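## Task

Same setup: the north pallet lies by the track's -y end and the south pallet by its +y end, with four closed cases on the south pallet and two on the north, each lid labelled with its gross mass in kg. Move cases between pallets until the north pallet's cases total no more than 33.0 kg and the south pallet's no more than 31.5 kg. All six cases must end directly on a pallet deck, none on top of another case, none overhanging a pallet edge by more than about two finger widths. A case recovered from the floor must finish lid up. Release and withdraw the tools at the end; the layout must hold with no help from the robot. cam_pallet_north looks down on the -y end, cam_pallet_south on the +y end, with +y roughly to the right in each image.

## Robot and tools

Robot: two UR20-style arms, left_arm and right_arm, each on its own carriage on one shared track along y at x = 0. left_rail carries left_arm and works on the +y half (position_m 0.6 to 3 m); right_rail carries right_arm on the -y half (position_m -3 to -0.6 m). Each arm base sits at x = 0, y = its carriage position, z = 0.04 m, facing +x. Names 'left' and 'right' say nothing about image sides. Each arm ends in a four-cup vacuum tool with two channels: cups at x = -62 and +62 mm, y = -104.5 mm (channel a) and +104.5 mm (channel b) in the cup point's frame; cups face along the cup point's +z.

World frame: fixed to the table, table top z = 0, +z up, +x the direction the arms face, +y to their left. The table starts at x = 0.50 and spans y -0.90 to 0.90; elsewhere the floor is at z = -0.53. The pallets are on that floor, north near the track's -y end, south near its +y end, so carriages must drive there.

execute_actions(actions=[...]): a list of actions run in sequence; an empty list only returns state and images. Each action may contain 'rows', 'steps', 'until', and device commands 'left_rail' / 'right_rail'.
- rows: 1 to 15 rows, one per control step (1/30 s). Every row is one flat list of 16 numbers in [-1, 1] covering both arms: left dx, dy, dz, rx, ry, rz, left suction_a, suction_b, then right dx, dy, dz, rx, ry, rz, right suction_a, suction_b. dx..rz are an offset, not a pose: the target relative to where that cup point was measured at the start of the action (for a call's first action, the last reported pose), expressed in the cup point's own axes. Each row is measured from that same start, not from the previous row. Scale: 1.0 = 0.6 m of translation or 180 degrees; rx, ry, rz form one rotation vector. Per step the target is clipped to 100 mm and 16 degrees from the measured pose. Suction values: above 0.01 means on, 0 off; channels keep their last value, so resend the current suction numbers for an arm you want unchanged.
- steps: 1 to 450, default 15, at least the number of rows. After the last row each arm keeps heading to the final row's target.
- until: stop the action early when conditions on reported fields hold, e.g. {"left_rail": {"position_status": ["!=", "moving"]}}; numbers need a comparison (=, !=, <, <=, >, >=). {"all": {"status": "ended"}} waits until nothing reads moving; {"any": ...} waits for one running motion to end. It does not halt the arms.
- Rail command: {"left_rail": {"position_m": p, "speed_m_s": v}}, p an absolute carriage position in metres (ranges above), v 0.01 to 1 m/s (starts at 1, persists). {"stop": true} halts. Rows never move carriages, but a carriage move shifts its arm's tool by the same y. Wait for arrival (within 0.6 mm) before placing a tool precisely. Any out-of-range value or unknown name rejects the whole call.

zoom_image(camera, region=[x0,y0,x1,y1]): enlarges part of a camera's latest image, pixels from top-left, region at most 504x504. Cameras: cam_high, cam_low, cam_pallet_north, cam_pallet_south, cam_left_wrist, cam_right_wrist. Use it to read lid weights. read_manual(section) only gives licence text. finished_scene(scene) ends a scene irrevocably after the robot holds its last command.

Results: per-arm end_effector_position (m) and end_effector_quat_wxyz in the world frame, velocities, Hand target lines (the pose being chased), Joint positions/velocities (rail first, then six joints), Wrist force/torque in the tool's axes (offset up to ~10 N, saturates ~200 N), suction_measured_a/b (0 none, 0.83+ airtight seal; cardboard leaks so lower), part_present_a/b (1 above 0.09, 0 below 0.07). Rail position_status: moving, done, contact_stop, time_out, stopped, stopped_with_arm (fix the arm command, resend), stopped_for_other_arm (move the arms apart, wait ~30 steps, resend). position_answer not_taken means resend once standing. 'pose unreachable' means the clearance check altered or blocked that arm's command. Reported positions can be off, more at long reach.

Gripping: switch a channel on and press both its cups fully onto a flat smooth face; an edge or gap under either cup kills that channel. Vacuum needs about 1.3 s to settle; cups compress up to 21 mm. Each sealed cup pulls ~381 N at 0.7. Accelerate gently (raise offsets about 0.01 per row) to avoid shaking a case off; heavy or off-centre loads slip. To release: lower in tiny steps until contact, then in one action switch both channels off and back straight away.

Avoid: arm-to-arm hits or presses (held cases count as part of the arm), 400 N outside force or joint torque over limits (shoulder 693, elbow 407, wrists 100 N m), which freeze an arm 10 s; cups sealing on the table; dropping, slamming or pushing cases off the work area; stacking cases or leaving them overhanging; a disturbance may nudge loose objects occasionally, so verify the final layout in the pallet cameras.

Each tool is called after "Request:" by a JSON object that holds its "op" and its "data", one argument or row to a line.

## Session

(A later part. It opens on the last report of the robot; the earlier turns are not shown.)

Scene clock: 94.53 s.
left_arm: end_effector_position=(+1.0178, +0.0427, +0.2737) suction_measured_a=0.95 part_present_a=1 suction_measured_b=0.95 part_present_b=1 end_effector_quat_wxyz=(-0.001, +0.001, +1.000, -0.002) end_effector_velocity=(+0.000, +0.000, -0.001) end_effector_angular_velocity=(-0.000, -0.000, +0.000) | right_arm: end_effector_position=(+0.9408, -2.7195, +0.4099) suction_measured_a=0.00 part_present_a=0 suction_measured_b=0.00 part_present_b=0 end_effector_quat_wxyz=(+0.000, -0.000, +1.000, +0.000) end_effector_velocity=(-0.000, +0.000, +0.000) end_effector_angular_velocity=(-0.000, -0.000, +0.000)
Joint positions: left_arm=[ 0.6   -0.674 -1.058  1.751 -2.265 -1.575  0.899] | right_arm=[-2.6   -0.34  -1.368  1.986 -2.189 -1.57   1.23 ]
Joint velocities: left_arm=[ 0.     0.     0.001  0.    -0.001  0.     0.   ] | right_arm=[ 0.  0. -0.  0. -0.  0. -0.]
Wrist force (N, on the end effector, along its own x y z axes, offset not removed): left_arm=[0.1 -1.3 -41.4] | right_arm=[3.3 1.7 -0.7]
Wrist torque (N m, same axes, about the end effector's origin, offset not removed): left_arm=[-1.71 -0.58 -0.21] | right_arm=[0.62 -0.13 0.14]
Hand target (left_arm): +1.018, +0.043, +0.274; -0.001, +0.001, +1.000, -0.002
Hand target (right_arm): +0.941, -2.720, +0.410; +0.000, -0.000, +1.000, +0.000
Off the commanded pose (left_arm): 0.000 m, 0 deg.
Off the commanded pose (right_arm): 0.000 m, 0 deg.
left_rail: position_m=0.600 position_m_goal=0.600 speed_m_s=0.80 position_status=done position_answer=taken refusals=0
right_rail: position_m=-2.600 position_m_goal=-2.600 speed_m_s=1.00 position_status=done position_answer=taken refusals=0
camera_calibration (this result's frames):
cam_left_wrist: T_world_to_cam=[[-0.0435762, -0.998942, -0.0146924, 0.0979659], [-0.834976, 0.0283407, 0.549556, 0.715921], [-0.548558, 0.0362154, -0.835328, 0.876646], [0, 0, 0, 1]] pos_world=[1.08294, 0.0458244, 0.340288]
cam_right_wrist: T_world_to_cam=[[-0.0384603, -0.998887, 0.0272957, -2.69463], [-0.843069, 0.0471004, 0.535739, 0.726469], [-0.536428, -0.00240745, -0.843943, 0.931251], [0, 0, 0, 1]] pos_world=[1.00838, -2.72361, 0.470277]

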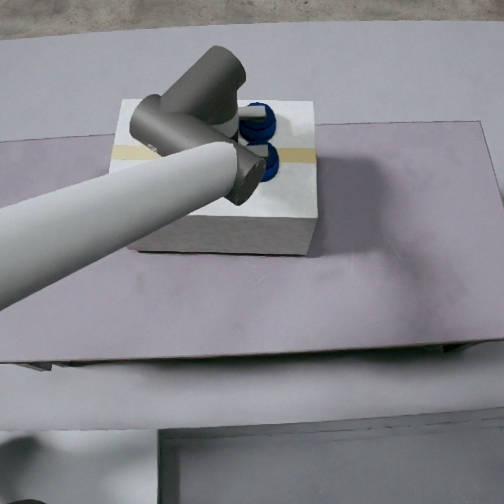

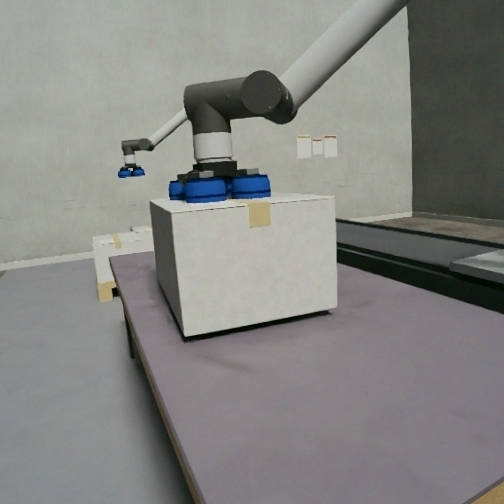

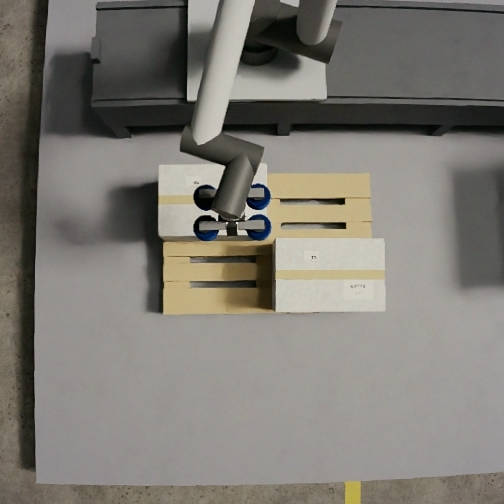

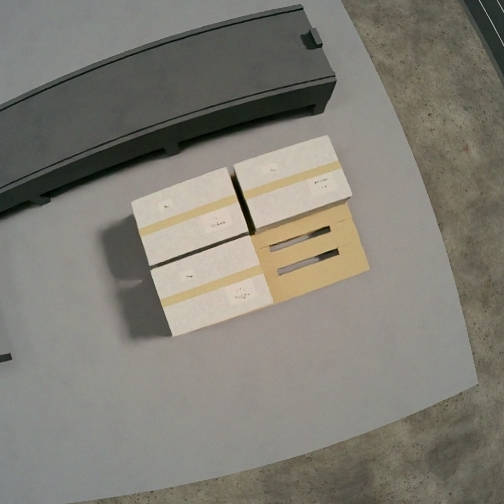

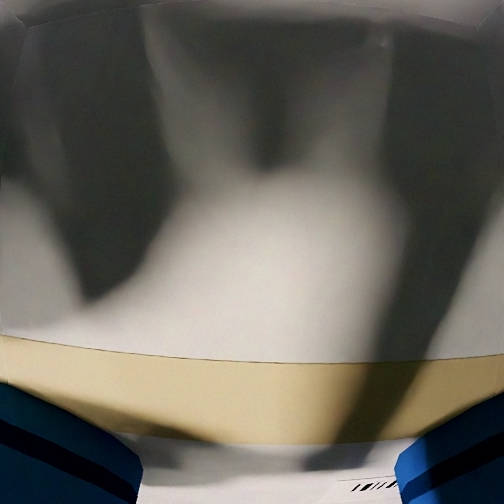

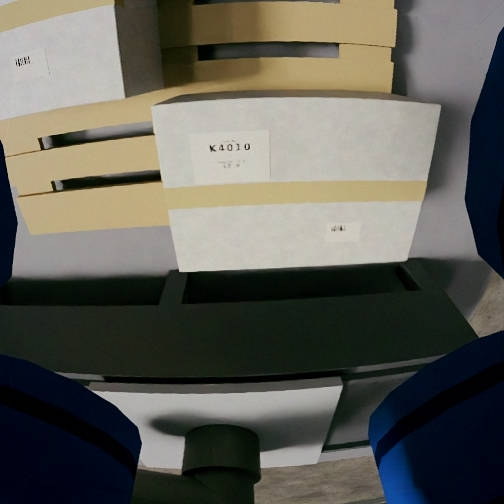

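Request:
{"op": "execute_actions", "data": {
  "actions": [
    {"rows":[[0,0,-0.03,0,0,0,0,0,0,0,0,0,0,0,0,0],[0,0,-0.07,0,0,0,0,0,0,0,0,0,0,0,0,0],[0,0,-0.12,0,0,0,0,0,0,0,0,0,0,0,0,0],[0,0,-0.2,0,0,0,0,0,0,0,0,0,0,0,0,0],[0,0,-0.3,0,0,0,0,0,0,0,0,0,0,0,0,0]],"steps":30},
    {"rows":[[0.28,0.9,0,0,0,-0.033,0,0,0,0,0,0,0,0,0,0]],"steps":50},
    {"left_rail":{"position_m":2.4,"speed_m_s":1.0},"right_rail":{"position_m":-0.75},"steps":150,"until":{"all":{"status":"ended"}}}
  ]
}}

Scene clock: 105.13 s.
left_arm: end_effector_position=(+0.8516, +2.3835, +0.4522) suction_measured_a=0.00 part_present_a=0 suction_measured_b=0.00 part_present_b=0 end_effector_quat_wxyz=(-0.000, -0.051, +0.999, -0.002) end_effector_velocity=(-0.000, -0.000, +0.000) end_effector_angular_velocity=(-0.000, -0.000, -0.000) | right_arm: end_effector_position=(+0.9408, -0.8695, +0.4100) suction_measured_a=0.00 part_present_a=0 suction_measured_b=0.00 part_present_b=0 end_effector_quat_wxyz=(+0.000, -0.000, +1.000, +0.000) end_effector_velocity=(-0.000, -0.001, +0.000) end_effector_angular_velocity=(-0.000, -0.000, -0.001)
Joint positions: left_arm=[ 2.4   -0.256 -1.505  2.079 -2.146 -1.574  1.213] | right_arm=[-0.75  -0.34  -1.368  1.986 -2.189 -1.57   1.23 ]
Joint velocities: left_arm=[ 0. -0. -0.  0. -0. -0. -0.] | right_arm=[ 0.    -0.001 -0.     0.    -0.     0.    -0.   ]
Wrist force (N, on the end effector, along its own x y z axes, offset not removed): left_arm=[-3.1 -9.1 -11.1] | right_arm=[-2.3 2.6 -4.9]
Wrist torque (N m, same axes, about the end effector's origin, offset not removed): left_arm=[-0.91 0.84 -0.44] | right_arm=[0.72 0.61 0.14]
Hand target (left_arm): +0.852, +2.383, +0.452; -0.000, -0.050, +0.999, -0.002
Hand target (right_arm): +0.941, -0.870, +0.410; +0.000, -0.000, +1.000, +0.000
Off the commanded pose (left_arm): 0.001 m, 0 deg.
Off the commanded pose (right_arm): 0.000 m, 0 deg.
left_rail: position_m=2.400 position_m_goal=2.400 speed_m_s=1.00 position_status=done position_answer=taken refusals=0
right_rail: position_m=-0.750 position_m_goal=-0.750 speed_m_s=1.00 position_status=done position_answer=taken refusals=0
camera_calibration (this result's frames):
cam_left_wrist: T_world_to_cam=[[0.06011, -0.998074, -0.0153241, 2.34166], [-0.833572, -0.0586363, 0.54929, 0.618927], [-0.549131, -0.0202441, -0.835491, 0.984872], [0, 0, 0, 1]] pos_world=[0.915987, 2.39338, 0.518765]
cam_right_wrist: T_world_to_cam=[[-0.0383976, -0.998889, 0.0273144, -0.846746], [-0.8431, 0.0470574, 0.535694, 0.639319], [-0.536384, -0.00245938, -0.84397, 0.935666], [0, 0, 0, 1]] pos_world=[1.00837, -0.873589, 0.470323]

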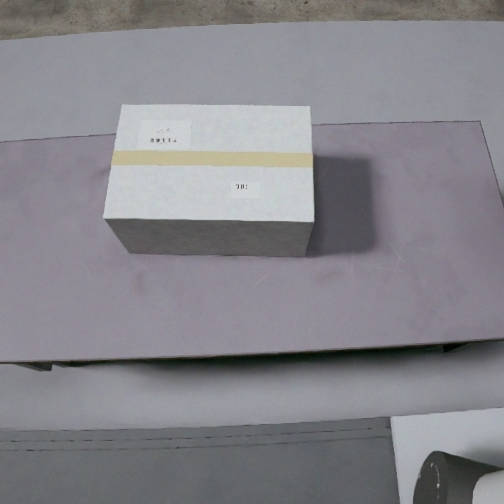

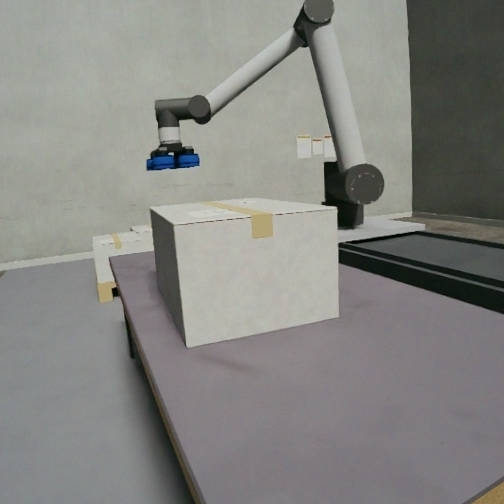

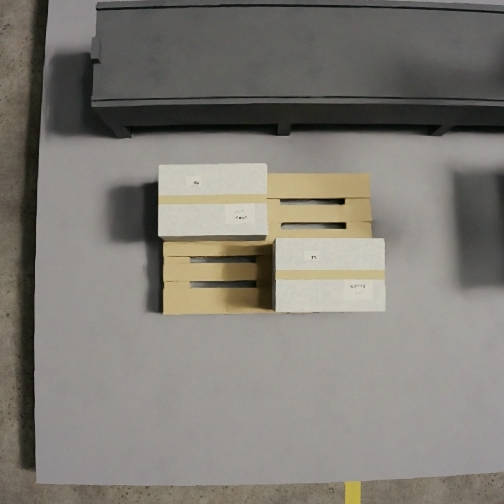

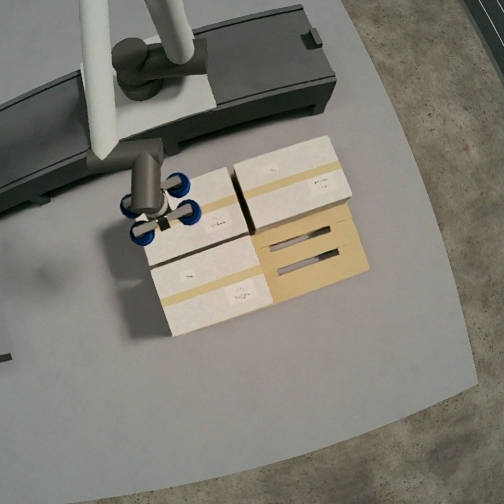

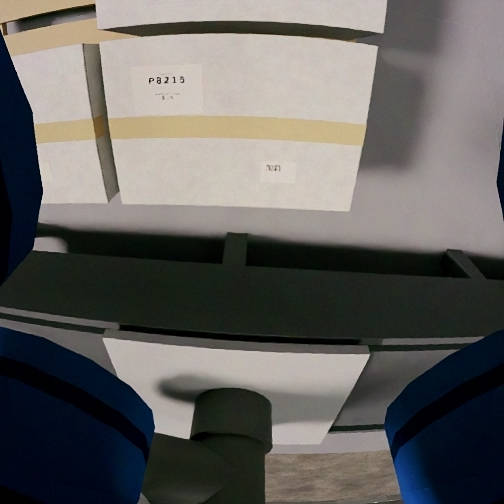

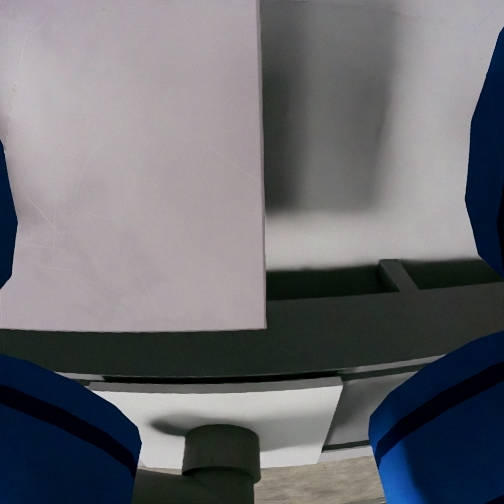

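Request:
{"op": "execute_actions", "data": {
  "actions": [
    {"rows":[[0,0,0,0,0,0,0,0,-0.13,0.76,0,0,0,0,0,0]],"steps":40},
    {"rows":[[0,0,0,0,0,0,0,0,0,0.76,0,0,0,0,0,0]],"steps":40},
    {"rows":[[0,0,0.1,0,0,0,1,1,0,0,0.03,0,0,0,1,1],[0,0,0.2,0,0,0,1,1,0,0,0.06,0,0,0,1,1],[0,0,0.3,0,0,0,1,1,0,0,0.09,0,0,0,1,1],[0,0,0.4,0,0,0,1,1,0,0,0.12,0,0,0,1,1],[0,0,0.5,0,0,0,1,1,0,0,0.15,0,0,0,1,1],[0,0,0.6,0,0,0,1,1,0,0,0.18,0,0,0,1,1],[0,0,0.7,0,0,0,1,1,0,0,0.2,0,0,0,1,1],[0,0,0.8,0,0,0,1,1,0,0,0.22,0,0,0,1,1],[0,0,0.88,0,0,0,1,1,0,0,0.23,0,0,0,1,1],[0,0,0.93,0,0,0,1,1,0,0,0.238,0,0,0,1,1],[0,0,0.948,0,0,0,1,1,0,0,0.242,0,0,0,1,1],[0,0,0.956,0,0,0,1,1,0,0,0.242,0,0,0,1,1]],"steps":60}
  ]
}}

Scene clock: 118.70 s.
left_arm: end_effector_position=(+0.8505, +2.3823, -0.1209) suction_measured_a=0.00 part_present_a=0 suction_measured_b=0.00 part_present_b=0 end_effector_quat_wxyz=(-0.000, -0.050, +0.999, -0.002) end_effector_velocity=(+0.001, -0.000, -0.002) end_effector_angular_velocity=(-0.000, -0.000, +0.000) | right_arm: end_effector_position=(+1.0158, +0.0372, +0.2646) suction_measured_a=0.86 part_present_a=1 suction_measured_b=0.86 part_present_b=1 end_effector_quat_wxyz=(+0.000, -0.001, +1.000, +0.001) end_effector_velocity=(-0.000, +0.000, -0.000) end_effector_angular_velocity=(-0.000, +0.000, +0.000)
Joint positions: left_arm=[ 2.4   -0.258 -0.797  2.278 -3.052 -1.574  1.212] | right_arm=[-0.75   0.502 -0.935  1.544 -2.181 -1.57   2.072]
Joint velocities: left_arm=[ 0.     0.     0.003 -0.001 -0.002  0.     0.   ] | right_arm=[ 0.  0.  0.  0. -0. -0. -0.]
Wrist force (N, on the end effector, along its own x y z axes, offset not removed): left_arm=[-3.6 -3.0 -2.4] | right_arm=[2.1 5.6 -36.4]
Wrist torque (N m, same axes, about the end effector's origin, offset not removed): left_arm=[-0.03 0.80 -0.37] | right_arm=[0.40 -0.59 0.30]
Hand target (left_arm): +0.851, +2.382, -0.121; -0.000, -0.050, +0.999, -0.002
Hand target (right_arm): +1.016, +0.037, +0.265; +0.000, -0.001, +1.000, +0.001
Off the commanded pose (left_arm): 0.001 m, 0 deg.
Off the commanded pose (right_arm): 0.000 m, 0 deg.
left_rail: position_m=2.400 position_m_goal=2.400 speed_m_s=1.00 position_status=done position_answer=taken refusals=0
right_rail: position_m=-0.750 position_m_goal=-0.750 speed_m_s=1.00 position_status=done position_answer=taken refusals=0
camera_calibration (this result's frames):
cam_left_wrist: T_world_to_cam=[[0.0600595, -0.998078, -0.0153017, 2.33171], [-0.833603, -0.0585828, 0.549249, 0.932662], [-0.549089, -0.0202321, -0.835519, 0.505401], [0, 0, 0, 1]] pos_world=[0.914938, 2.3921, -0.0543127]
cam_right_wrist: T_world_to_cam=[[-0.0378036, -0.998924, 0.0268769, 0.0653008], [-0.843091, 0.0463216, 0.535773, 0.737741], [-0.536441, -0.00240552, -0.843934, 0.855509], [0, 0, 0, 1]] pos_world=[1.08338, 0.0331151, 0.324977]

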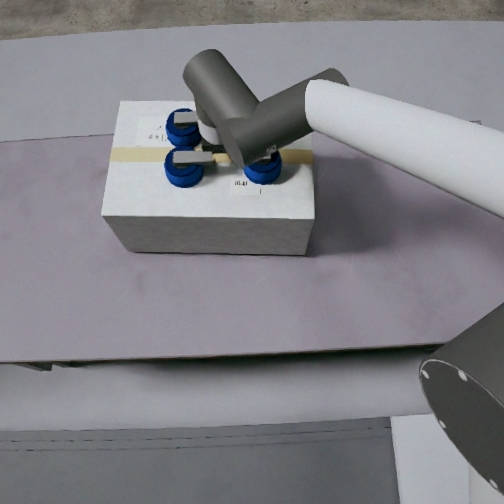

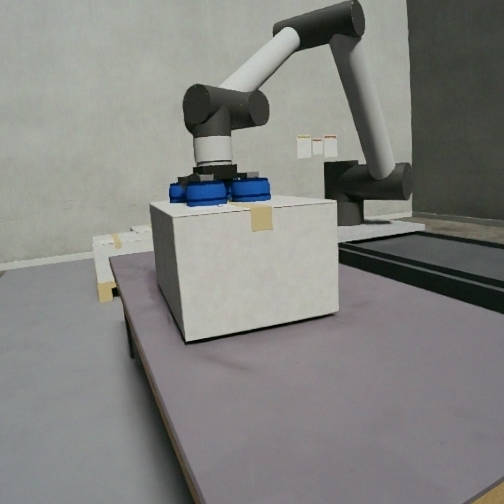

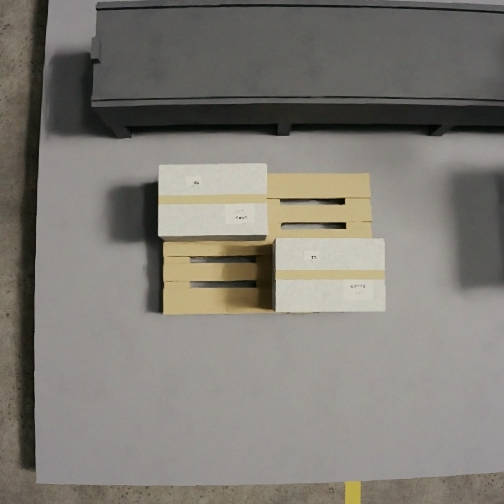

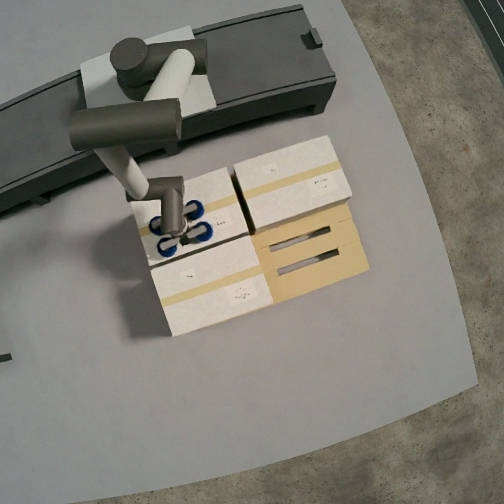

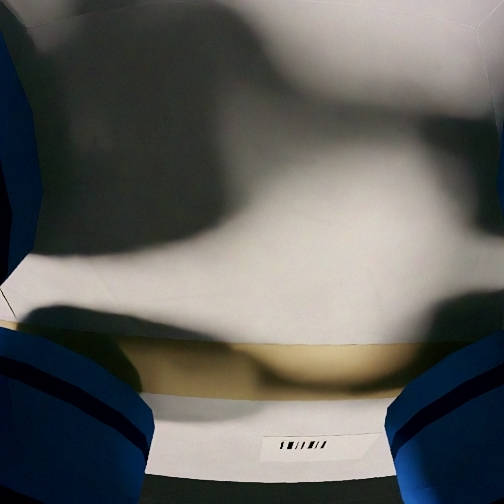

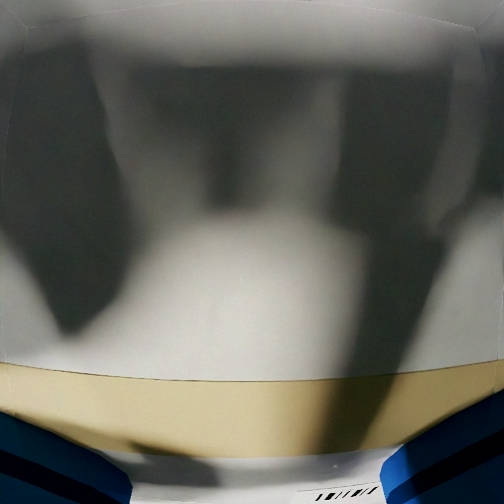

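Request:
{"op": "execute_actions", "data": {
  "actions": [
    {"rows":[[0,0,0.004,0,0,0,1,1,0,0,0,0,0,0,1,1],[0,0,0.008,0,0,0,1,1,0,0,0,0,0,0,1,1]],"steps":45}
  ]
}}

Scene clock: 122.73 s.
left_arm: end_effector_position=(+0.8505, +2.3823, -0.1257) suction_measured_a=0.00 part_present_a=0 suction_measured_b=0.00 part_present_b=0 end_effector_quat_wxyz=(-0.000, -0.050, +0.999, -0.002) end_effector_velocity=(-0.000, +0.000, -0.000) end_effector_angular_velocity=(+0.000, +0.000, +0.000) | right_arm: end_effector_position=(+1.0158, +0.0372, +0.2646) suction_measured_a=0.86 part_present_a=1 suction_measured_b=0.86 part_present_b=1 end_effector_quat_wxyz=(+0.000, -0.001, +1.000, +0.001) end_effector_velocity=(+0.000, -0.000, -0.000) end_effector_angular_velocity=(-0.000, +0.000, +0.000)
Joint positions: left_arm=[ 2.4   -0.258 -0.79   2.277 -3.058 -1.574  1.212] | right_arm=[-0.75   0.502 -0.935  1.544 -2.181 -1.57   2.072]
Joint velocities: left_arm=[ 0.  0.  0. -0. -0. -0. -0.] | right_arm=[ 0.  0.  0. -0.  0. -0. -0.]
Wrist force (N, on the end effector, along its own x y z axes, offset not removed): left_arm=[-8.7 -7.9 -8.8] | right_arm=[0.7 1.2 -36.5]
Wrist torque (N m, same axes, about the end effector's origin, offset not removed): left_arm=[-0.60 1.61 -0.18] | right_arm=[-0.09 -0.04 0.40]
Hand target (left_arm): +0.851, +2.382, -0.126; -0.000, -0.050, +0.999, -0.002
Hand target (right_arm): +1.016, +0.037, +0.265; +0.000, -0.001, +1.000, +0.001
Off the commanded pose (left_arm): 0.000 m, 0 deg.
Off the commanded pose (right_arm): 0.000 m, 0 deg.
left_rail: position_m=2.400 position_m_goal=2.400 speed_m_s=1.00 position_status=done position_answer=taken refusals=0
right_rail: position_m=-0.750 position_m_goal=-0.750 speed_m_s=1.00 position_status=done position_answer=taken refusals=0
camera_calibration (this result's frames):
cam_left_wrist: T_world_to_cam=[[0.0600657, -0.998077, -0.0153039, 2.33165], [-0.833603, -0.0585893, 0.549247, 0.935309], [-0.549088, -0.0202335, -0.83552, 0.501391], [0, 0, 0, 1]] pos_world=[0.914932, 2.39211, -0.0591102]
cam_right_wrist: T_world_to_cam=[[-0.0378378, -0.998922, 0.0268815, 0.0653415], [-0.843085, 0.046353, 0.535779, 0.737733], [-0.536448, -0.00239066, -0.84393, 0.855501], [0, 0, 0, 1]] pos_world=[1.08338, 0.0331202, 0.324964]

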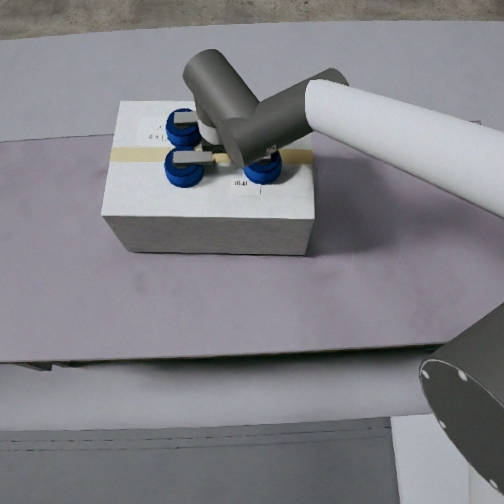

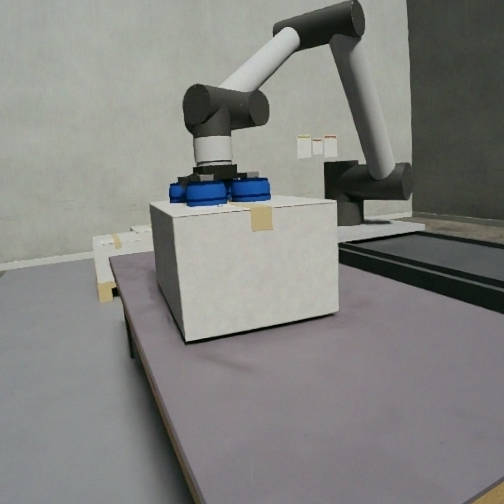

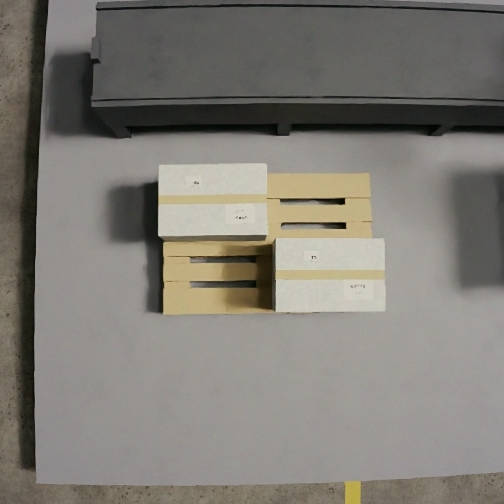

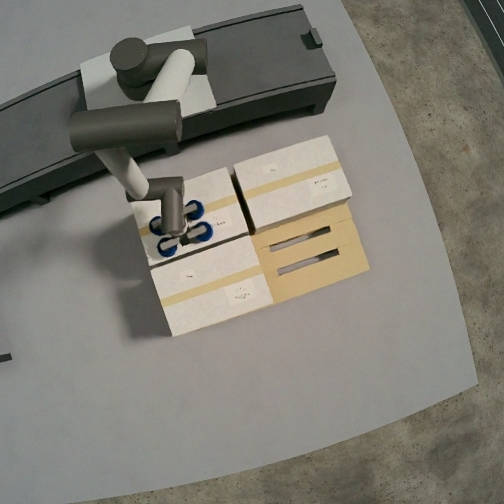

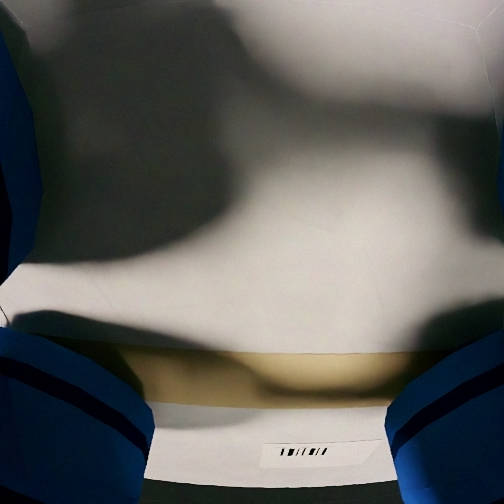

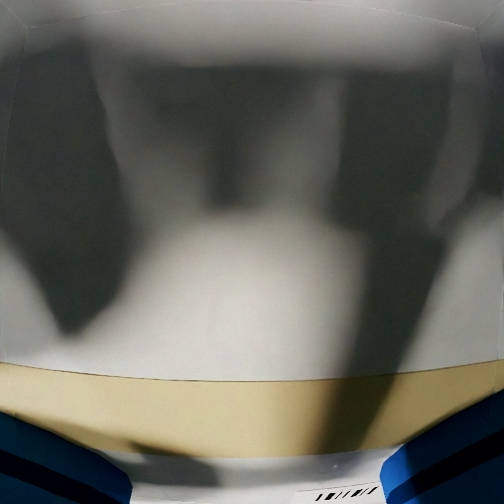

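Request:
{"op": "execute_actions", "data": {
  "actions": [
    {"rows":[[0,0,0.004,0,0,0,1,1,0,0,0,0,0,0,1,1],[0,0,0.008,0,0,0,1,1,0,0,0,0,0,0,1,1]],"steps":45}
  ]
}}

Scene clock: 128.03 s.
left_arm: end_effector_position=(+0.8505, +2.3823, -0.1305) suction_measured_a=0.00 part_present_a=0 suction_measured_b=0.00 part_present_b=0 end_effector_quat_wxyz=(-0.000, -0.050, +0.999, -0.002) end_effector_velocity=(-0.000, +0.000, -0.000) end_effector_angular_velocity=(+0.000, +0.000, -0.000) | right_arm: end_effector_position=(+1.0158, +0.0372, +0.2646) suction_measured_a=0.86 part_present_a=1 suction_measured_b=0.86 part_present_b=1 end_effector_quat_wxyz=(+0.000, -0.001, +1.000, +0.001) end_effector_velocity=(+0.000, -0.000, -0.000) end_effector_angular_velocity=(-0.000, +0.000, +0.000)
Joint positions: left_arm=[ 2.4   -0.258 -0.783  2.276 -3.064 -1.574  1.212] | right_arm=[-0.75   0.502 -0.935  1.544 -2.181 -1.57   2.072]
Joint velocities: left_arm=[ 0. -0.  0. -0. -0.  0. -0.] | right_arm=[ 0. -0.  0. -0.  0.  0. -0.]
Wrist force (N, on the end effector, along its own x y z axes, offset not removed): left_arm=[-6.3 -1.9 1.8] | right_arm=[1.1 4.6 -40.6]
Wrist torque (N m, same axes, about the end effector's origin, offset not removed): left_arm=[0.04 1.22 -0.30] | right_arm=[0.27 -0.30 0.37]
Hand target (left_arm): +0.851, +2.382, -0.130; -0.000, -0.050, +0.999, -0.002
Hand target (right_arm): +1.016, +0.037, +0.265; +0.000, -0.001, +1.000, +0.001
Off the commanded pose (left_arm): 0.000 m, 0 deg.
Off the commanded pose (right_arm): 0.000 m, 0 deg.
left_rail: position_m=2.400 position_m_goal=2.400 speed_m_s=1.00 position_status=done position_answer=taken refusals=0
right_rail: position_m=-0.750 position_m_goal=-0.750 speed_m_s=1.00 position_status=done position_answer=taken refusals=0
camera_calibration (this result's frames):
cam_left_wrist: T_world_to_cam=[[0.0600593, -0.998077, -0.0153035, 2.33156], [-0.833604, -0.0585837, 0.549247, 0.937923], [-0.549088, -0.0202304, -0.83552, 0.49737], [0, 0, 0, 1]] pos_world=[0.914924, 2.39209, -0.0639079]
cam_right_wrist: T_world_to_cam=[[-0.0377962, -0.998924, 0.0268815, 0.0652992], [-0.843087, 0.0463178, 0.535779, 0.737737], [-0.536448, -0.00241302, -0.84393, 0.855502], [0, 0, 0, 1]] pos_world=[1.08338, 0.033123, 0.324965]

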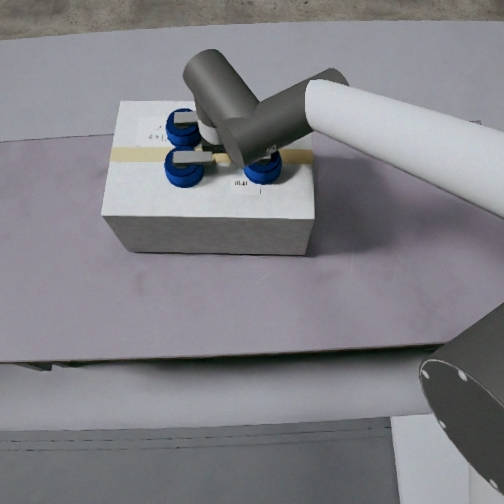

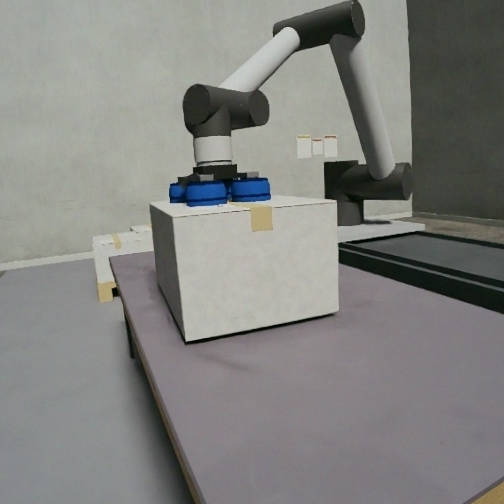

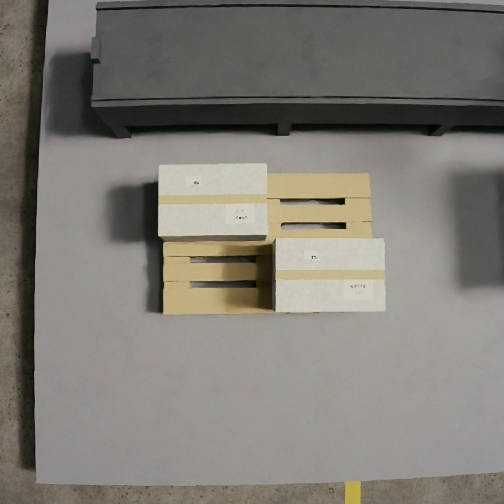

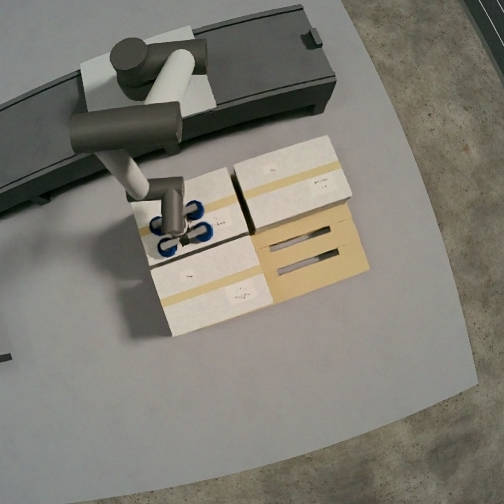

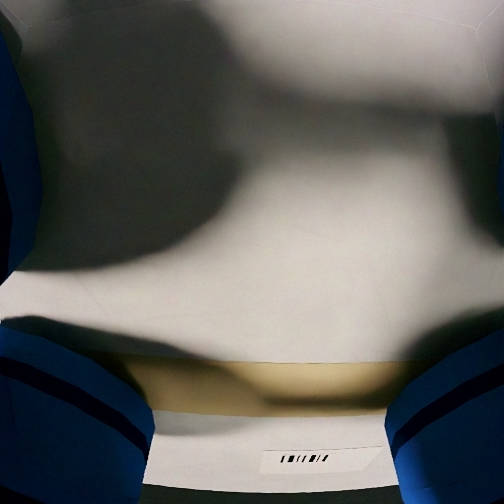

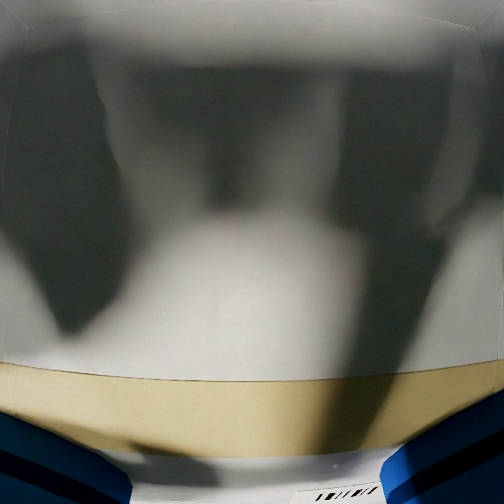

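Request:
{"op": "execute_actions", "data": {
  "actions": [
    {"rows":[[0,0,0.004,0,0,0,1,1,0,0,0,0,0,0,1,1],[0,0,0.008,0,0,0,1,1,0,0,0,0,0,0,1,1]],"steps":45}
  ]
}}

Scene clock: 132.57 s.
left_arm: end_effector_position=(+0.8505, +2.3823, -0.1353) suction_measured_a=0.00 part_present_a=0 suction_measured_b=0.00 part_present_b=0 end_effector_quat_wxyz=(-0.000, -0.050, +0.999, -0.002) end_effector_velocity=(-0.000, +0.000, -0.000) end_effector_angular_velocity=(+0.000, +0.000, -0.000) | right_arm: end_effector_position=(+1.0158, +0.0372, +0.2646) suction_measured_a=0.86 part_present_a=1 suction_measured_b=0.86 part_present_b=1 end_effector_quat_wxyz=(+0.000, -0.001, +1.000, +0.001) end_effector_velocity=(-0.000, +0.000, +0.000) end_effector_angular_velocity=(+0.000, -0.000, +0.000)
Joint positions: left_arm=[ 2.4   -0.258 -0.776  2.275 -3.071 -1.574  1.212] | right_arm=[-0.75   0.502 -0.935  1.544 -2.181 -1.57   2.072]
Joint velocities: left_arm=[ 0.  0.  0. -0. -0. -0.  0.] | right_arm=[ 0. -0. -0.  0.  0.  0. -0.]
Wrist force (N, on the end effector, along its own x y z axes, offset not removed): left_arm=[-5.6 -1.3 -6.9] | right_arm=[0.2 -2.0 -39.0]
Wrist torque (N m, same axes, about the end effector's origin, offset not removed): left_arm=[0.14 1.08 -0.32] | right_arm=[-0.42 -0.35 0.15]
Hand target (left_arm): +0.851, +2.382, -0.135; -0.000, -0.050, +0.999, -0.002
Hand target (right_arm): +1.016, +0.037, +0.265; +0.000, -0.001, +1.000, +0.001
Off the commanded pose (left_arm): 0.000 m, 0 deg.
Off the commanded pose (right_arm): 0.000 m, 0 deg.
left_rail: position_m=2.400 position_m_goal=2.400 speed_m_s=1.00 position_status=done position_answer=taken refusals=0
right_rail: position_m=-0.750 position_m_goal=-0.750 speed_m_s=1.00 position_status=done position_answer=taken refusals=0
camera_calibration (this result's frames):
cam_left_wrist: T_world_to_cam=[[0.0600594, -0.998077, -0.0153033, 2.33149], [-0.833604, -0.0585837, 0.549247, 0.940553], [-0.549087, -0.0202305, -0.83552, 0.493358], [0, 0, 0, 1]] pos_world=[0.914918, 2.39209, -0.0687054]
cam_right_wrist: T_world_to_cam=[[-0.0378378, -0.998922, 0.0268815, 0.0653415], [-0.843085, 0.046353, 0.535779, 0.737733], [-0.536448, -0.00239063, -0.84393, 0.855501], [0, 0, 0, 1]] pos_world=[1.08338, 0.0331201, 0.324964]

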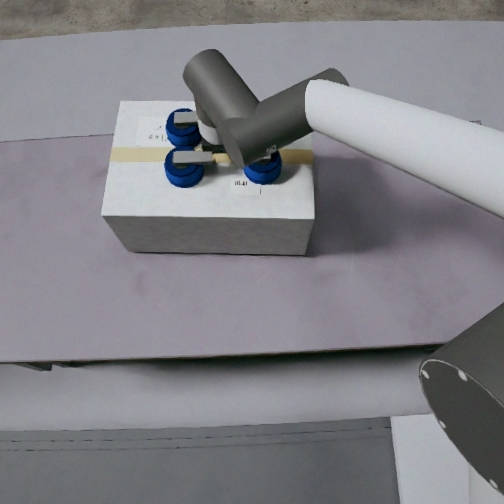

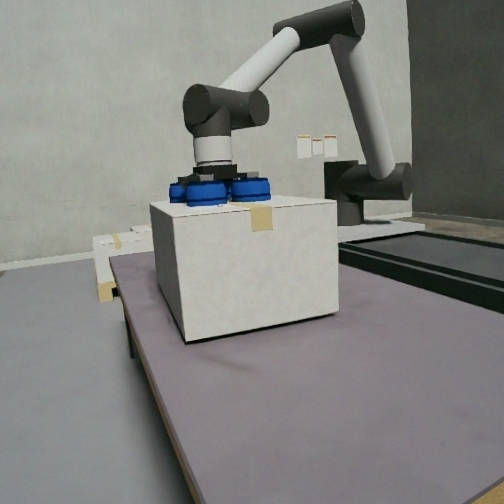

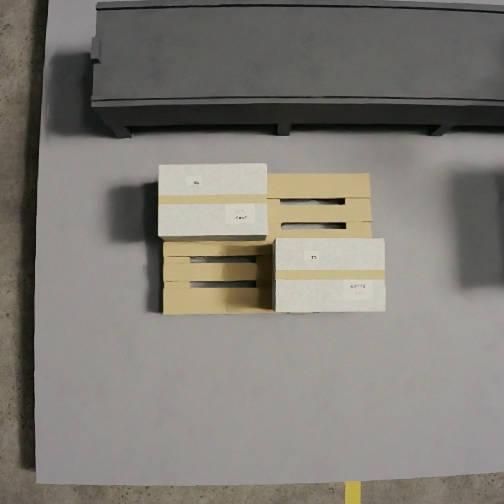

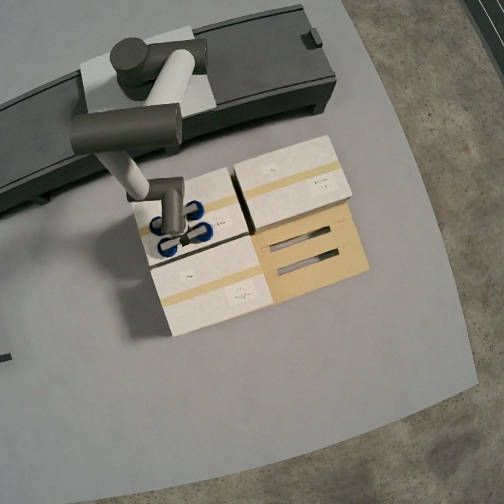

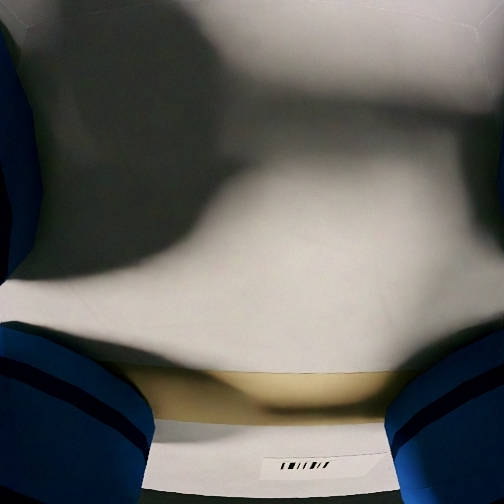

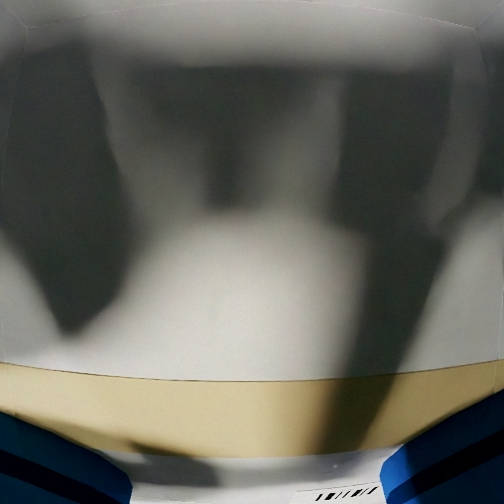

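Request:
{"op": "execute_actions", "data": {
  "actions": [
    {"rows":[[0,0,0.004,0,0,0,1,1,0,0,0,0,0,0,1,1],[0,0,0.008,0,0,0,1,1,0,0,0,0,0,0,1,1],[0,0,0.012,0,0,0,1,1,0,0,0,0,0,0,1,1]],"steps":45}
  ]
}}

Scene clock: 139.30 s.
left_arm: end_effector_position=(+0.8505, +2.3822, -0.1425) suction_measured_a=0.95 part_present_a=1 suction_measured_b=0.95 part_present_b=1 end_effector_quat_wxyz=(-0.000, -0.050, +0.999, -0.002) end_effector_velocity=(-0.000, -0.000, -0.000) end_effector_angular_velocity=(-0.000, +0.000, -0.000) | right_arm: end_effector_position=(+1.0158, +0.0372, +0.2646) suction_measured_a=0.86 part_present_a=1 suction_measured_b=0.86 part_present_b=1 end_effector_quat_wxyz=(+0.000, -0.001, +1.000, +0.001) end_effector_velocity=(-0.000, +0.000, -0.000) end_effector_angular_velocity=(+0.000, +0.000, +0.000)
Joint positions: left_arm=[ 2.4   -0.258 -0.765  2.273 -3.08  -1.574  1.212] | right_arm=[-0.75   0.502 -0.935  1.544 -2.181 -1.57   2.072]
Joint velocities: left_arm=[ 0.  0.  0. -0. -0. -0.  0.] | right_arm=[ 0. -0.  0. -0.  0.  0. -0.]
Wrist force (N, on the end effector, along its own x y z axes, offset not removed): left_arm=[-11.5 -2.8 -57.5] | right_arm=[4.2 1.2 -39.3]
Wrist torque (N m, same axes, about the end effector's origin, offset not removed): left_arm=[0.47 -2.13 -0.40] | right_arm=[0.04 -0.76 0.20]
Hand target (left_arm): +0.851, +2.382, -0.142; -0.000, -0.050, +0.999, -0.002
Hand target (right_arm): +1.016, +0.037, +0.265; +0.000, -0.001, +1.000, +0.001
Off the commanded pose (left_arm): 0.000 m, 0 deg.
Off the commanded pose (right_arm): 0.000 m, 0 deg.
left_rail: position_m=2.400 position_m_goal=2.400 speed_m_s=1.00 position_status=done position_answer=taken refusals=0
right_rail: position_m=-0.750 position_m_goal=-0.750 speed_m_s=1.00 position_status=done position_answer=taken refusals=0
camera_calibration (this result's frames):
cam_left_wrist: T_world_to_cam=[[0.06004, -0.998079, -0.0152909, 2.33136], [-0.833628, -0.0585615, 0.549214, 0.94448], [-0.549054, -0.0202279, -0.835542, 0.487331], [0, 0, 0, 1]] pos_world=[0.914941, 2.39204, -0.0758876]
cam_right_wrist: T_world_to_cam=[[-0.0377959, -0.998924, 0.0268814, 0.0652991], [-0.843087, 0.0463176, 0.535779, 0.737737], [-0.536448, -0.00241314, -0.84393, 0.855502], [0, 0, 0, 1]] pos_world=[1.08338, 0.0331231, 0.324965]

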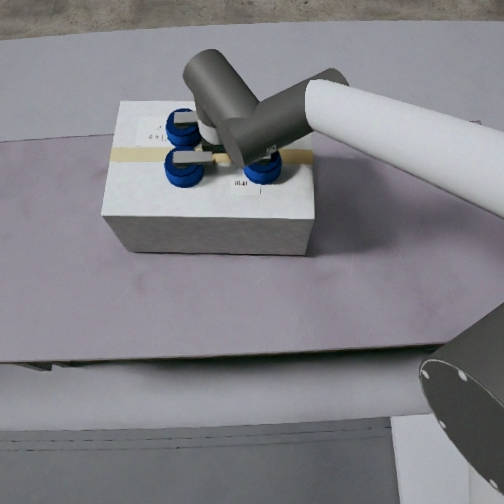

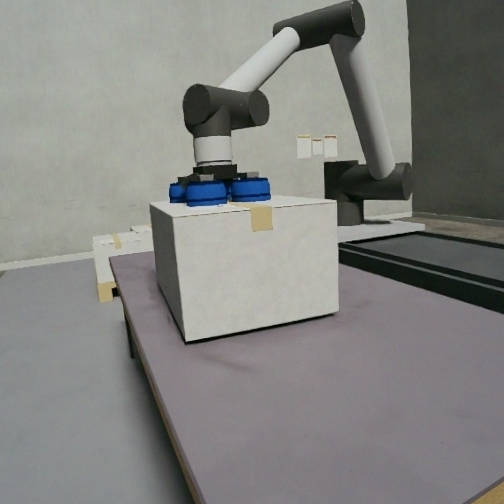

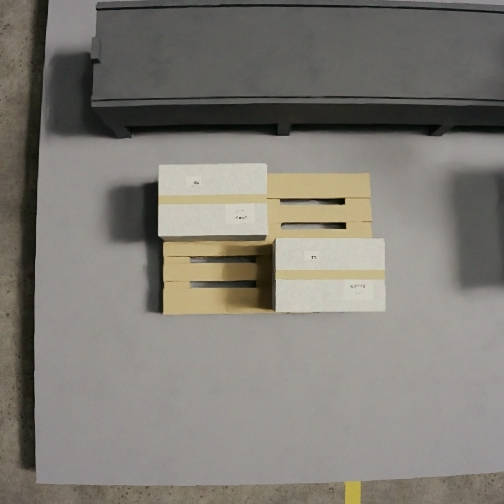

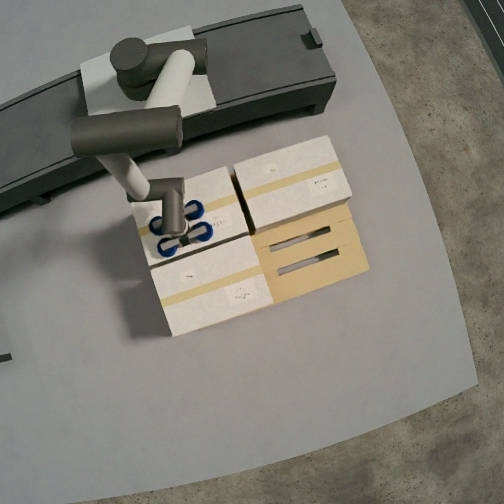

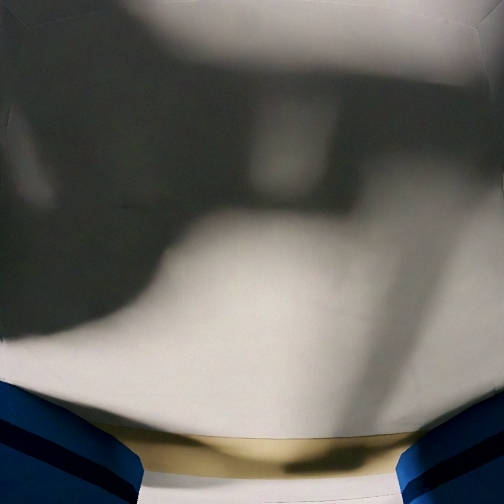

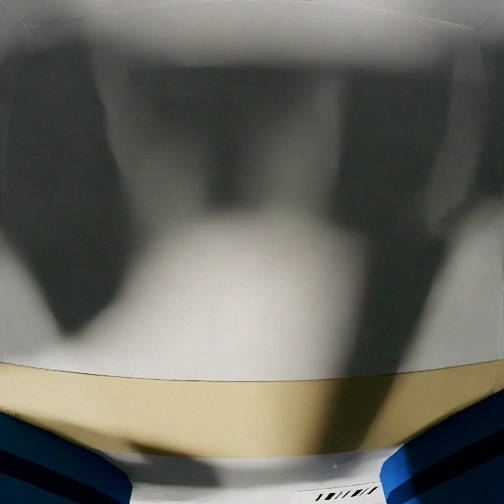

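Request:
{"op": "execute_actions", "data": {
  "actions": []
}}

Scene clock: 162.87 s.
left_arm: end_effector_position=(+0.8505, +2.3822, -0.1425) suction_measured_a=0.95 part_present_a=1 suction_measured_b=0.95 part_present_b=1 end_effector_quat_wxyz=(-0.000, -0.050, +0.999, -0.002) end_effector_velocity=(+0.000, +0.000, -0.000) end_effector_angular_velocity=(+0.000, +0.000, +0.000) | right_arm: end_effector_position=(+1.0158, +0.0372, +0.2646) suction_measured_a=0.86 part_present_a=1 suction_measured_b=0.86 part_present_b=1 end_effector_quat_wxyz=(+0.000, -0.001, +1.000, +0.001) end_effector_velocity=(-0.000, +0.000, +0.000) end_effector_angular_velocity=(+0.000, +0.000, +0.000)
Joint positions: left_arm=[ 2.4   -0.258 -0.765  2.273 -3.08  -1.574  1.212] | right_arm=[-0.75   0.502 -0.935  1.544 -2.181 -1.57   2.072]
Joint velocities: left_arm=[ 0.  0.  0. -0.  0.  0.  0.] | right_arm=[ 0. -0. -0.  0. -0.  0. -0.]
Wrist force (N, on the end effector, along its own x y z axes, offset not removed): left_arm=[-8.7 -4.4 -59.4] | right_arm=[5.6 0.8 -38.9]
Wrist torque (N m, same axes, about the end effector's origin, offset not removed): left_arm=[0.29 -2.51 -0.45] | right_arm=[-0.10 -0.83 0.26]
Hand target (left_arm): +0.851, +2.382, -0.142; -0.000, -0.050, +0.999, -0.002
Hand target (right_arm): +1.016, +0.037, +0.265; +0.000, -0.001, +1.000, +0.001
Off the commanded pose (left_arm): 0.000 m, 0 deg.
Off the commanded pose (right_arm): 0.000 m, 0 deg.
left_rail: position_m=2.400 position_m_goal=2.400 speed_m_s=1.00 position_status=done position_answer=taken refusals=0
right_rail: position_m=-0.750 position_m_goal=-0.750 speed_m_s=1.00 position_status=done position_answer=taken refusals=0
camera_calibration (this result's frames):
cam_left_wrist: T_world_to_cam=[[0.0600543, -0.998078, -0.0153031, 2.33136], [-0.833605, -0.0585793, 0.549247, 0.944485], [-0.549087, -0.0202279, -0.83552, 0.487332], [0, 0, 0, 1]] pos_world=[0.914907, 2.39207, -0.0759028]
cam_right_wrist: T_world_to_cam=[[-0.0378378, -0.998922, 0.0268814, 0.0653415], [-0.843085, 0.0463529, 0.535779, 0.737733], [-0.536448, -0.00239063, -0.84393, 0.855501], [0, 0, 0, 1]] pos_world=[1.08338, 0.0331202, 0.324964]

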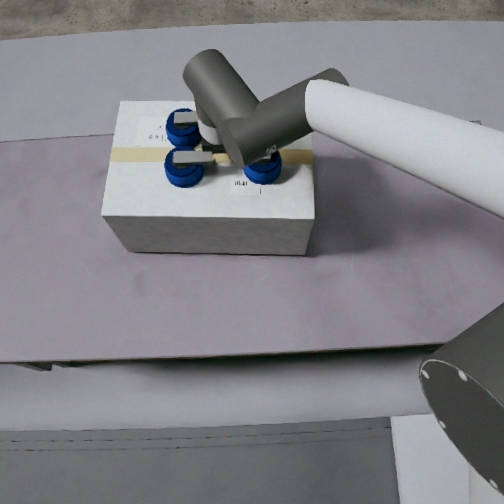

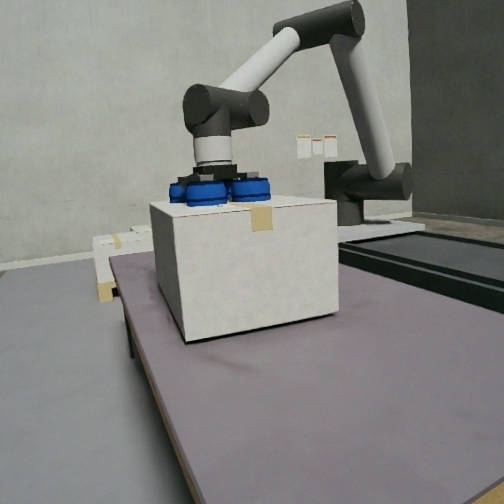

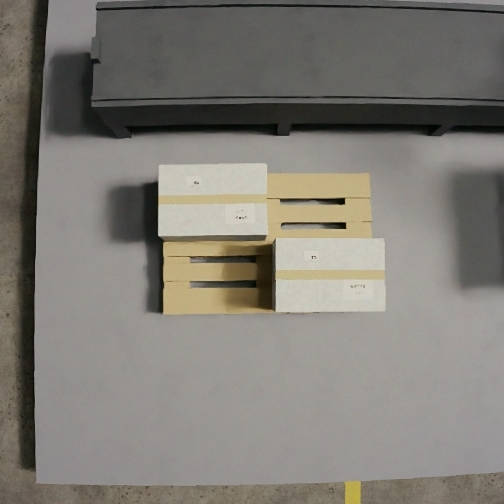

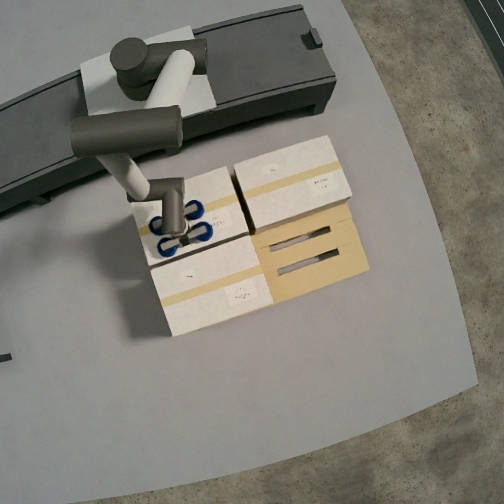

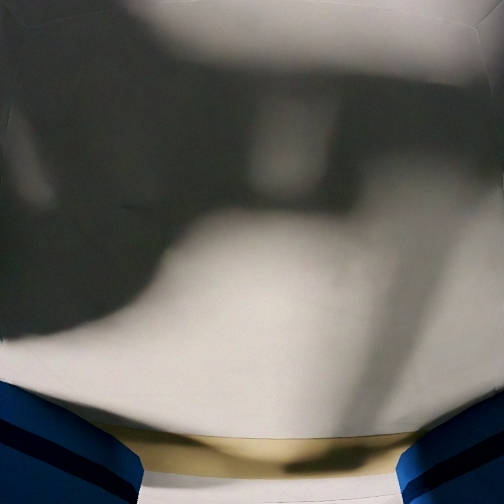

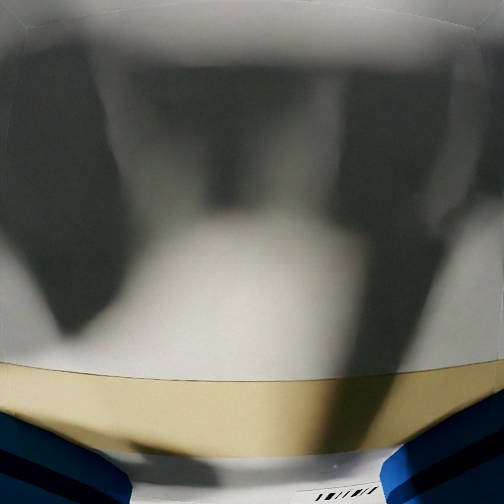

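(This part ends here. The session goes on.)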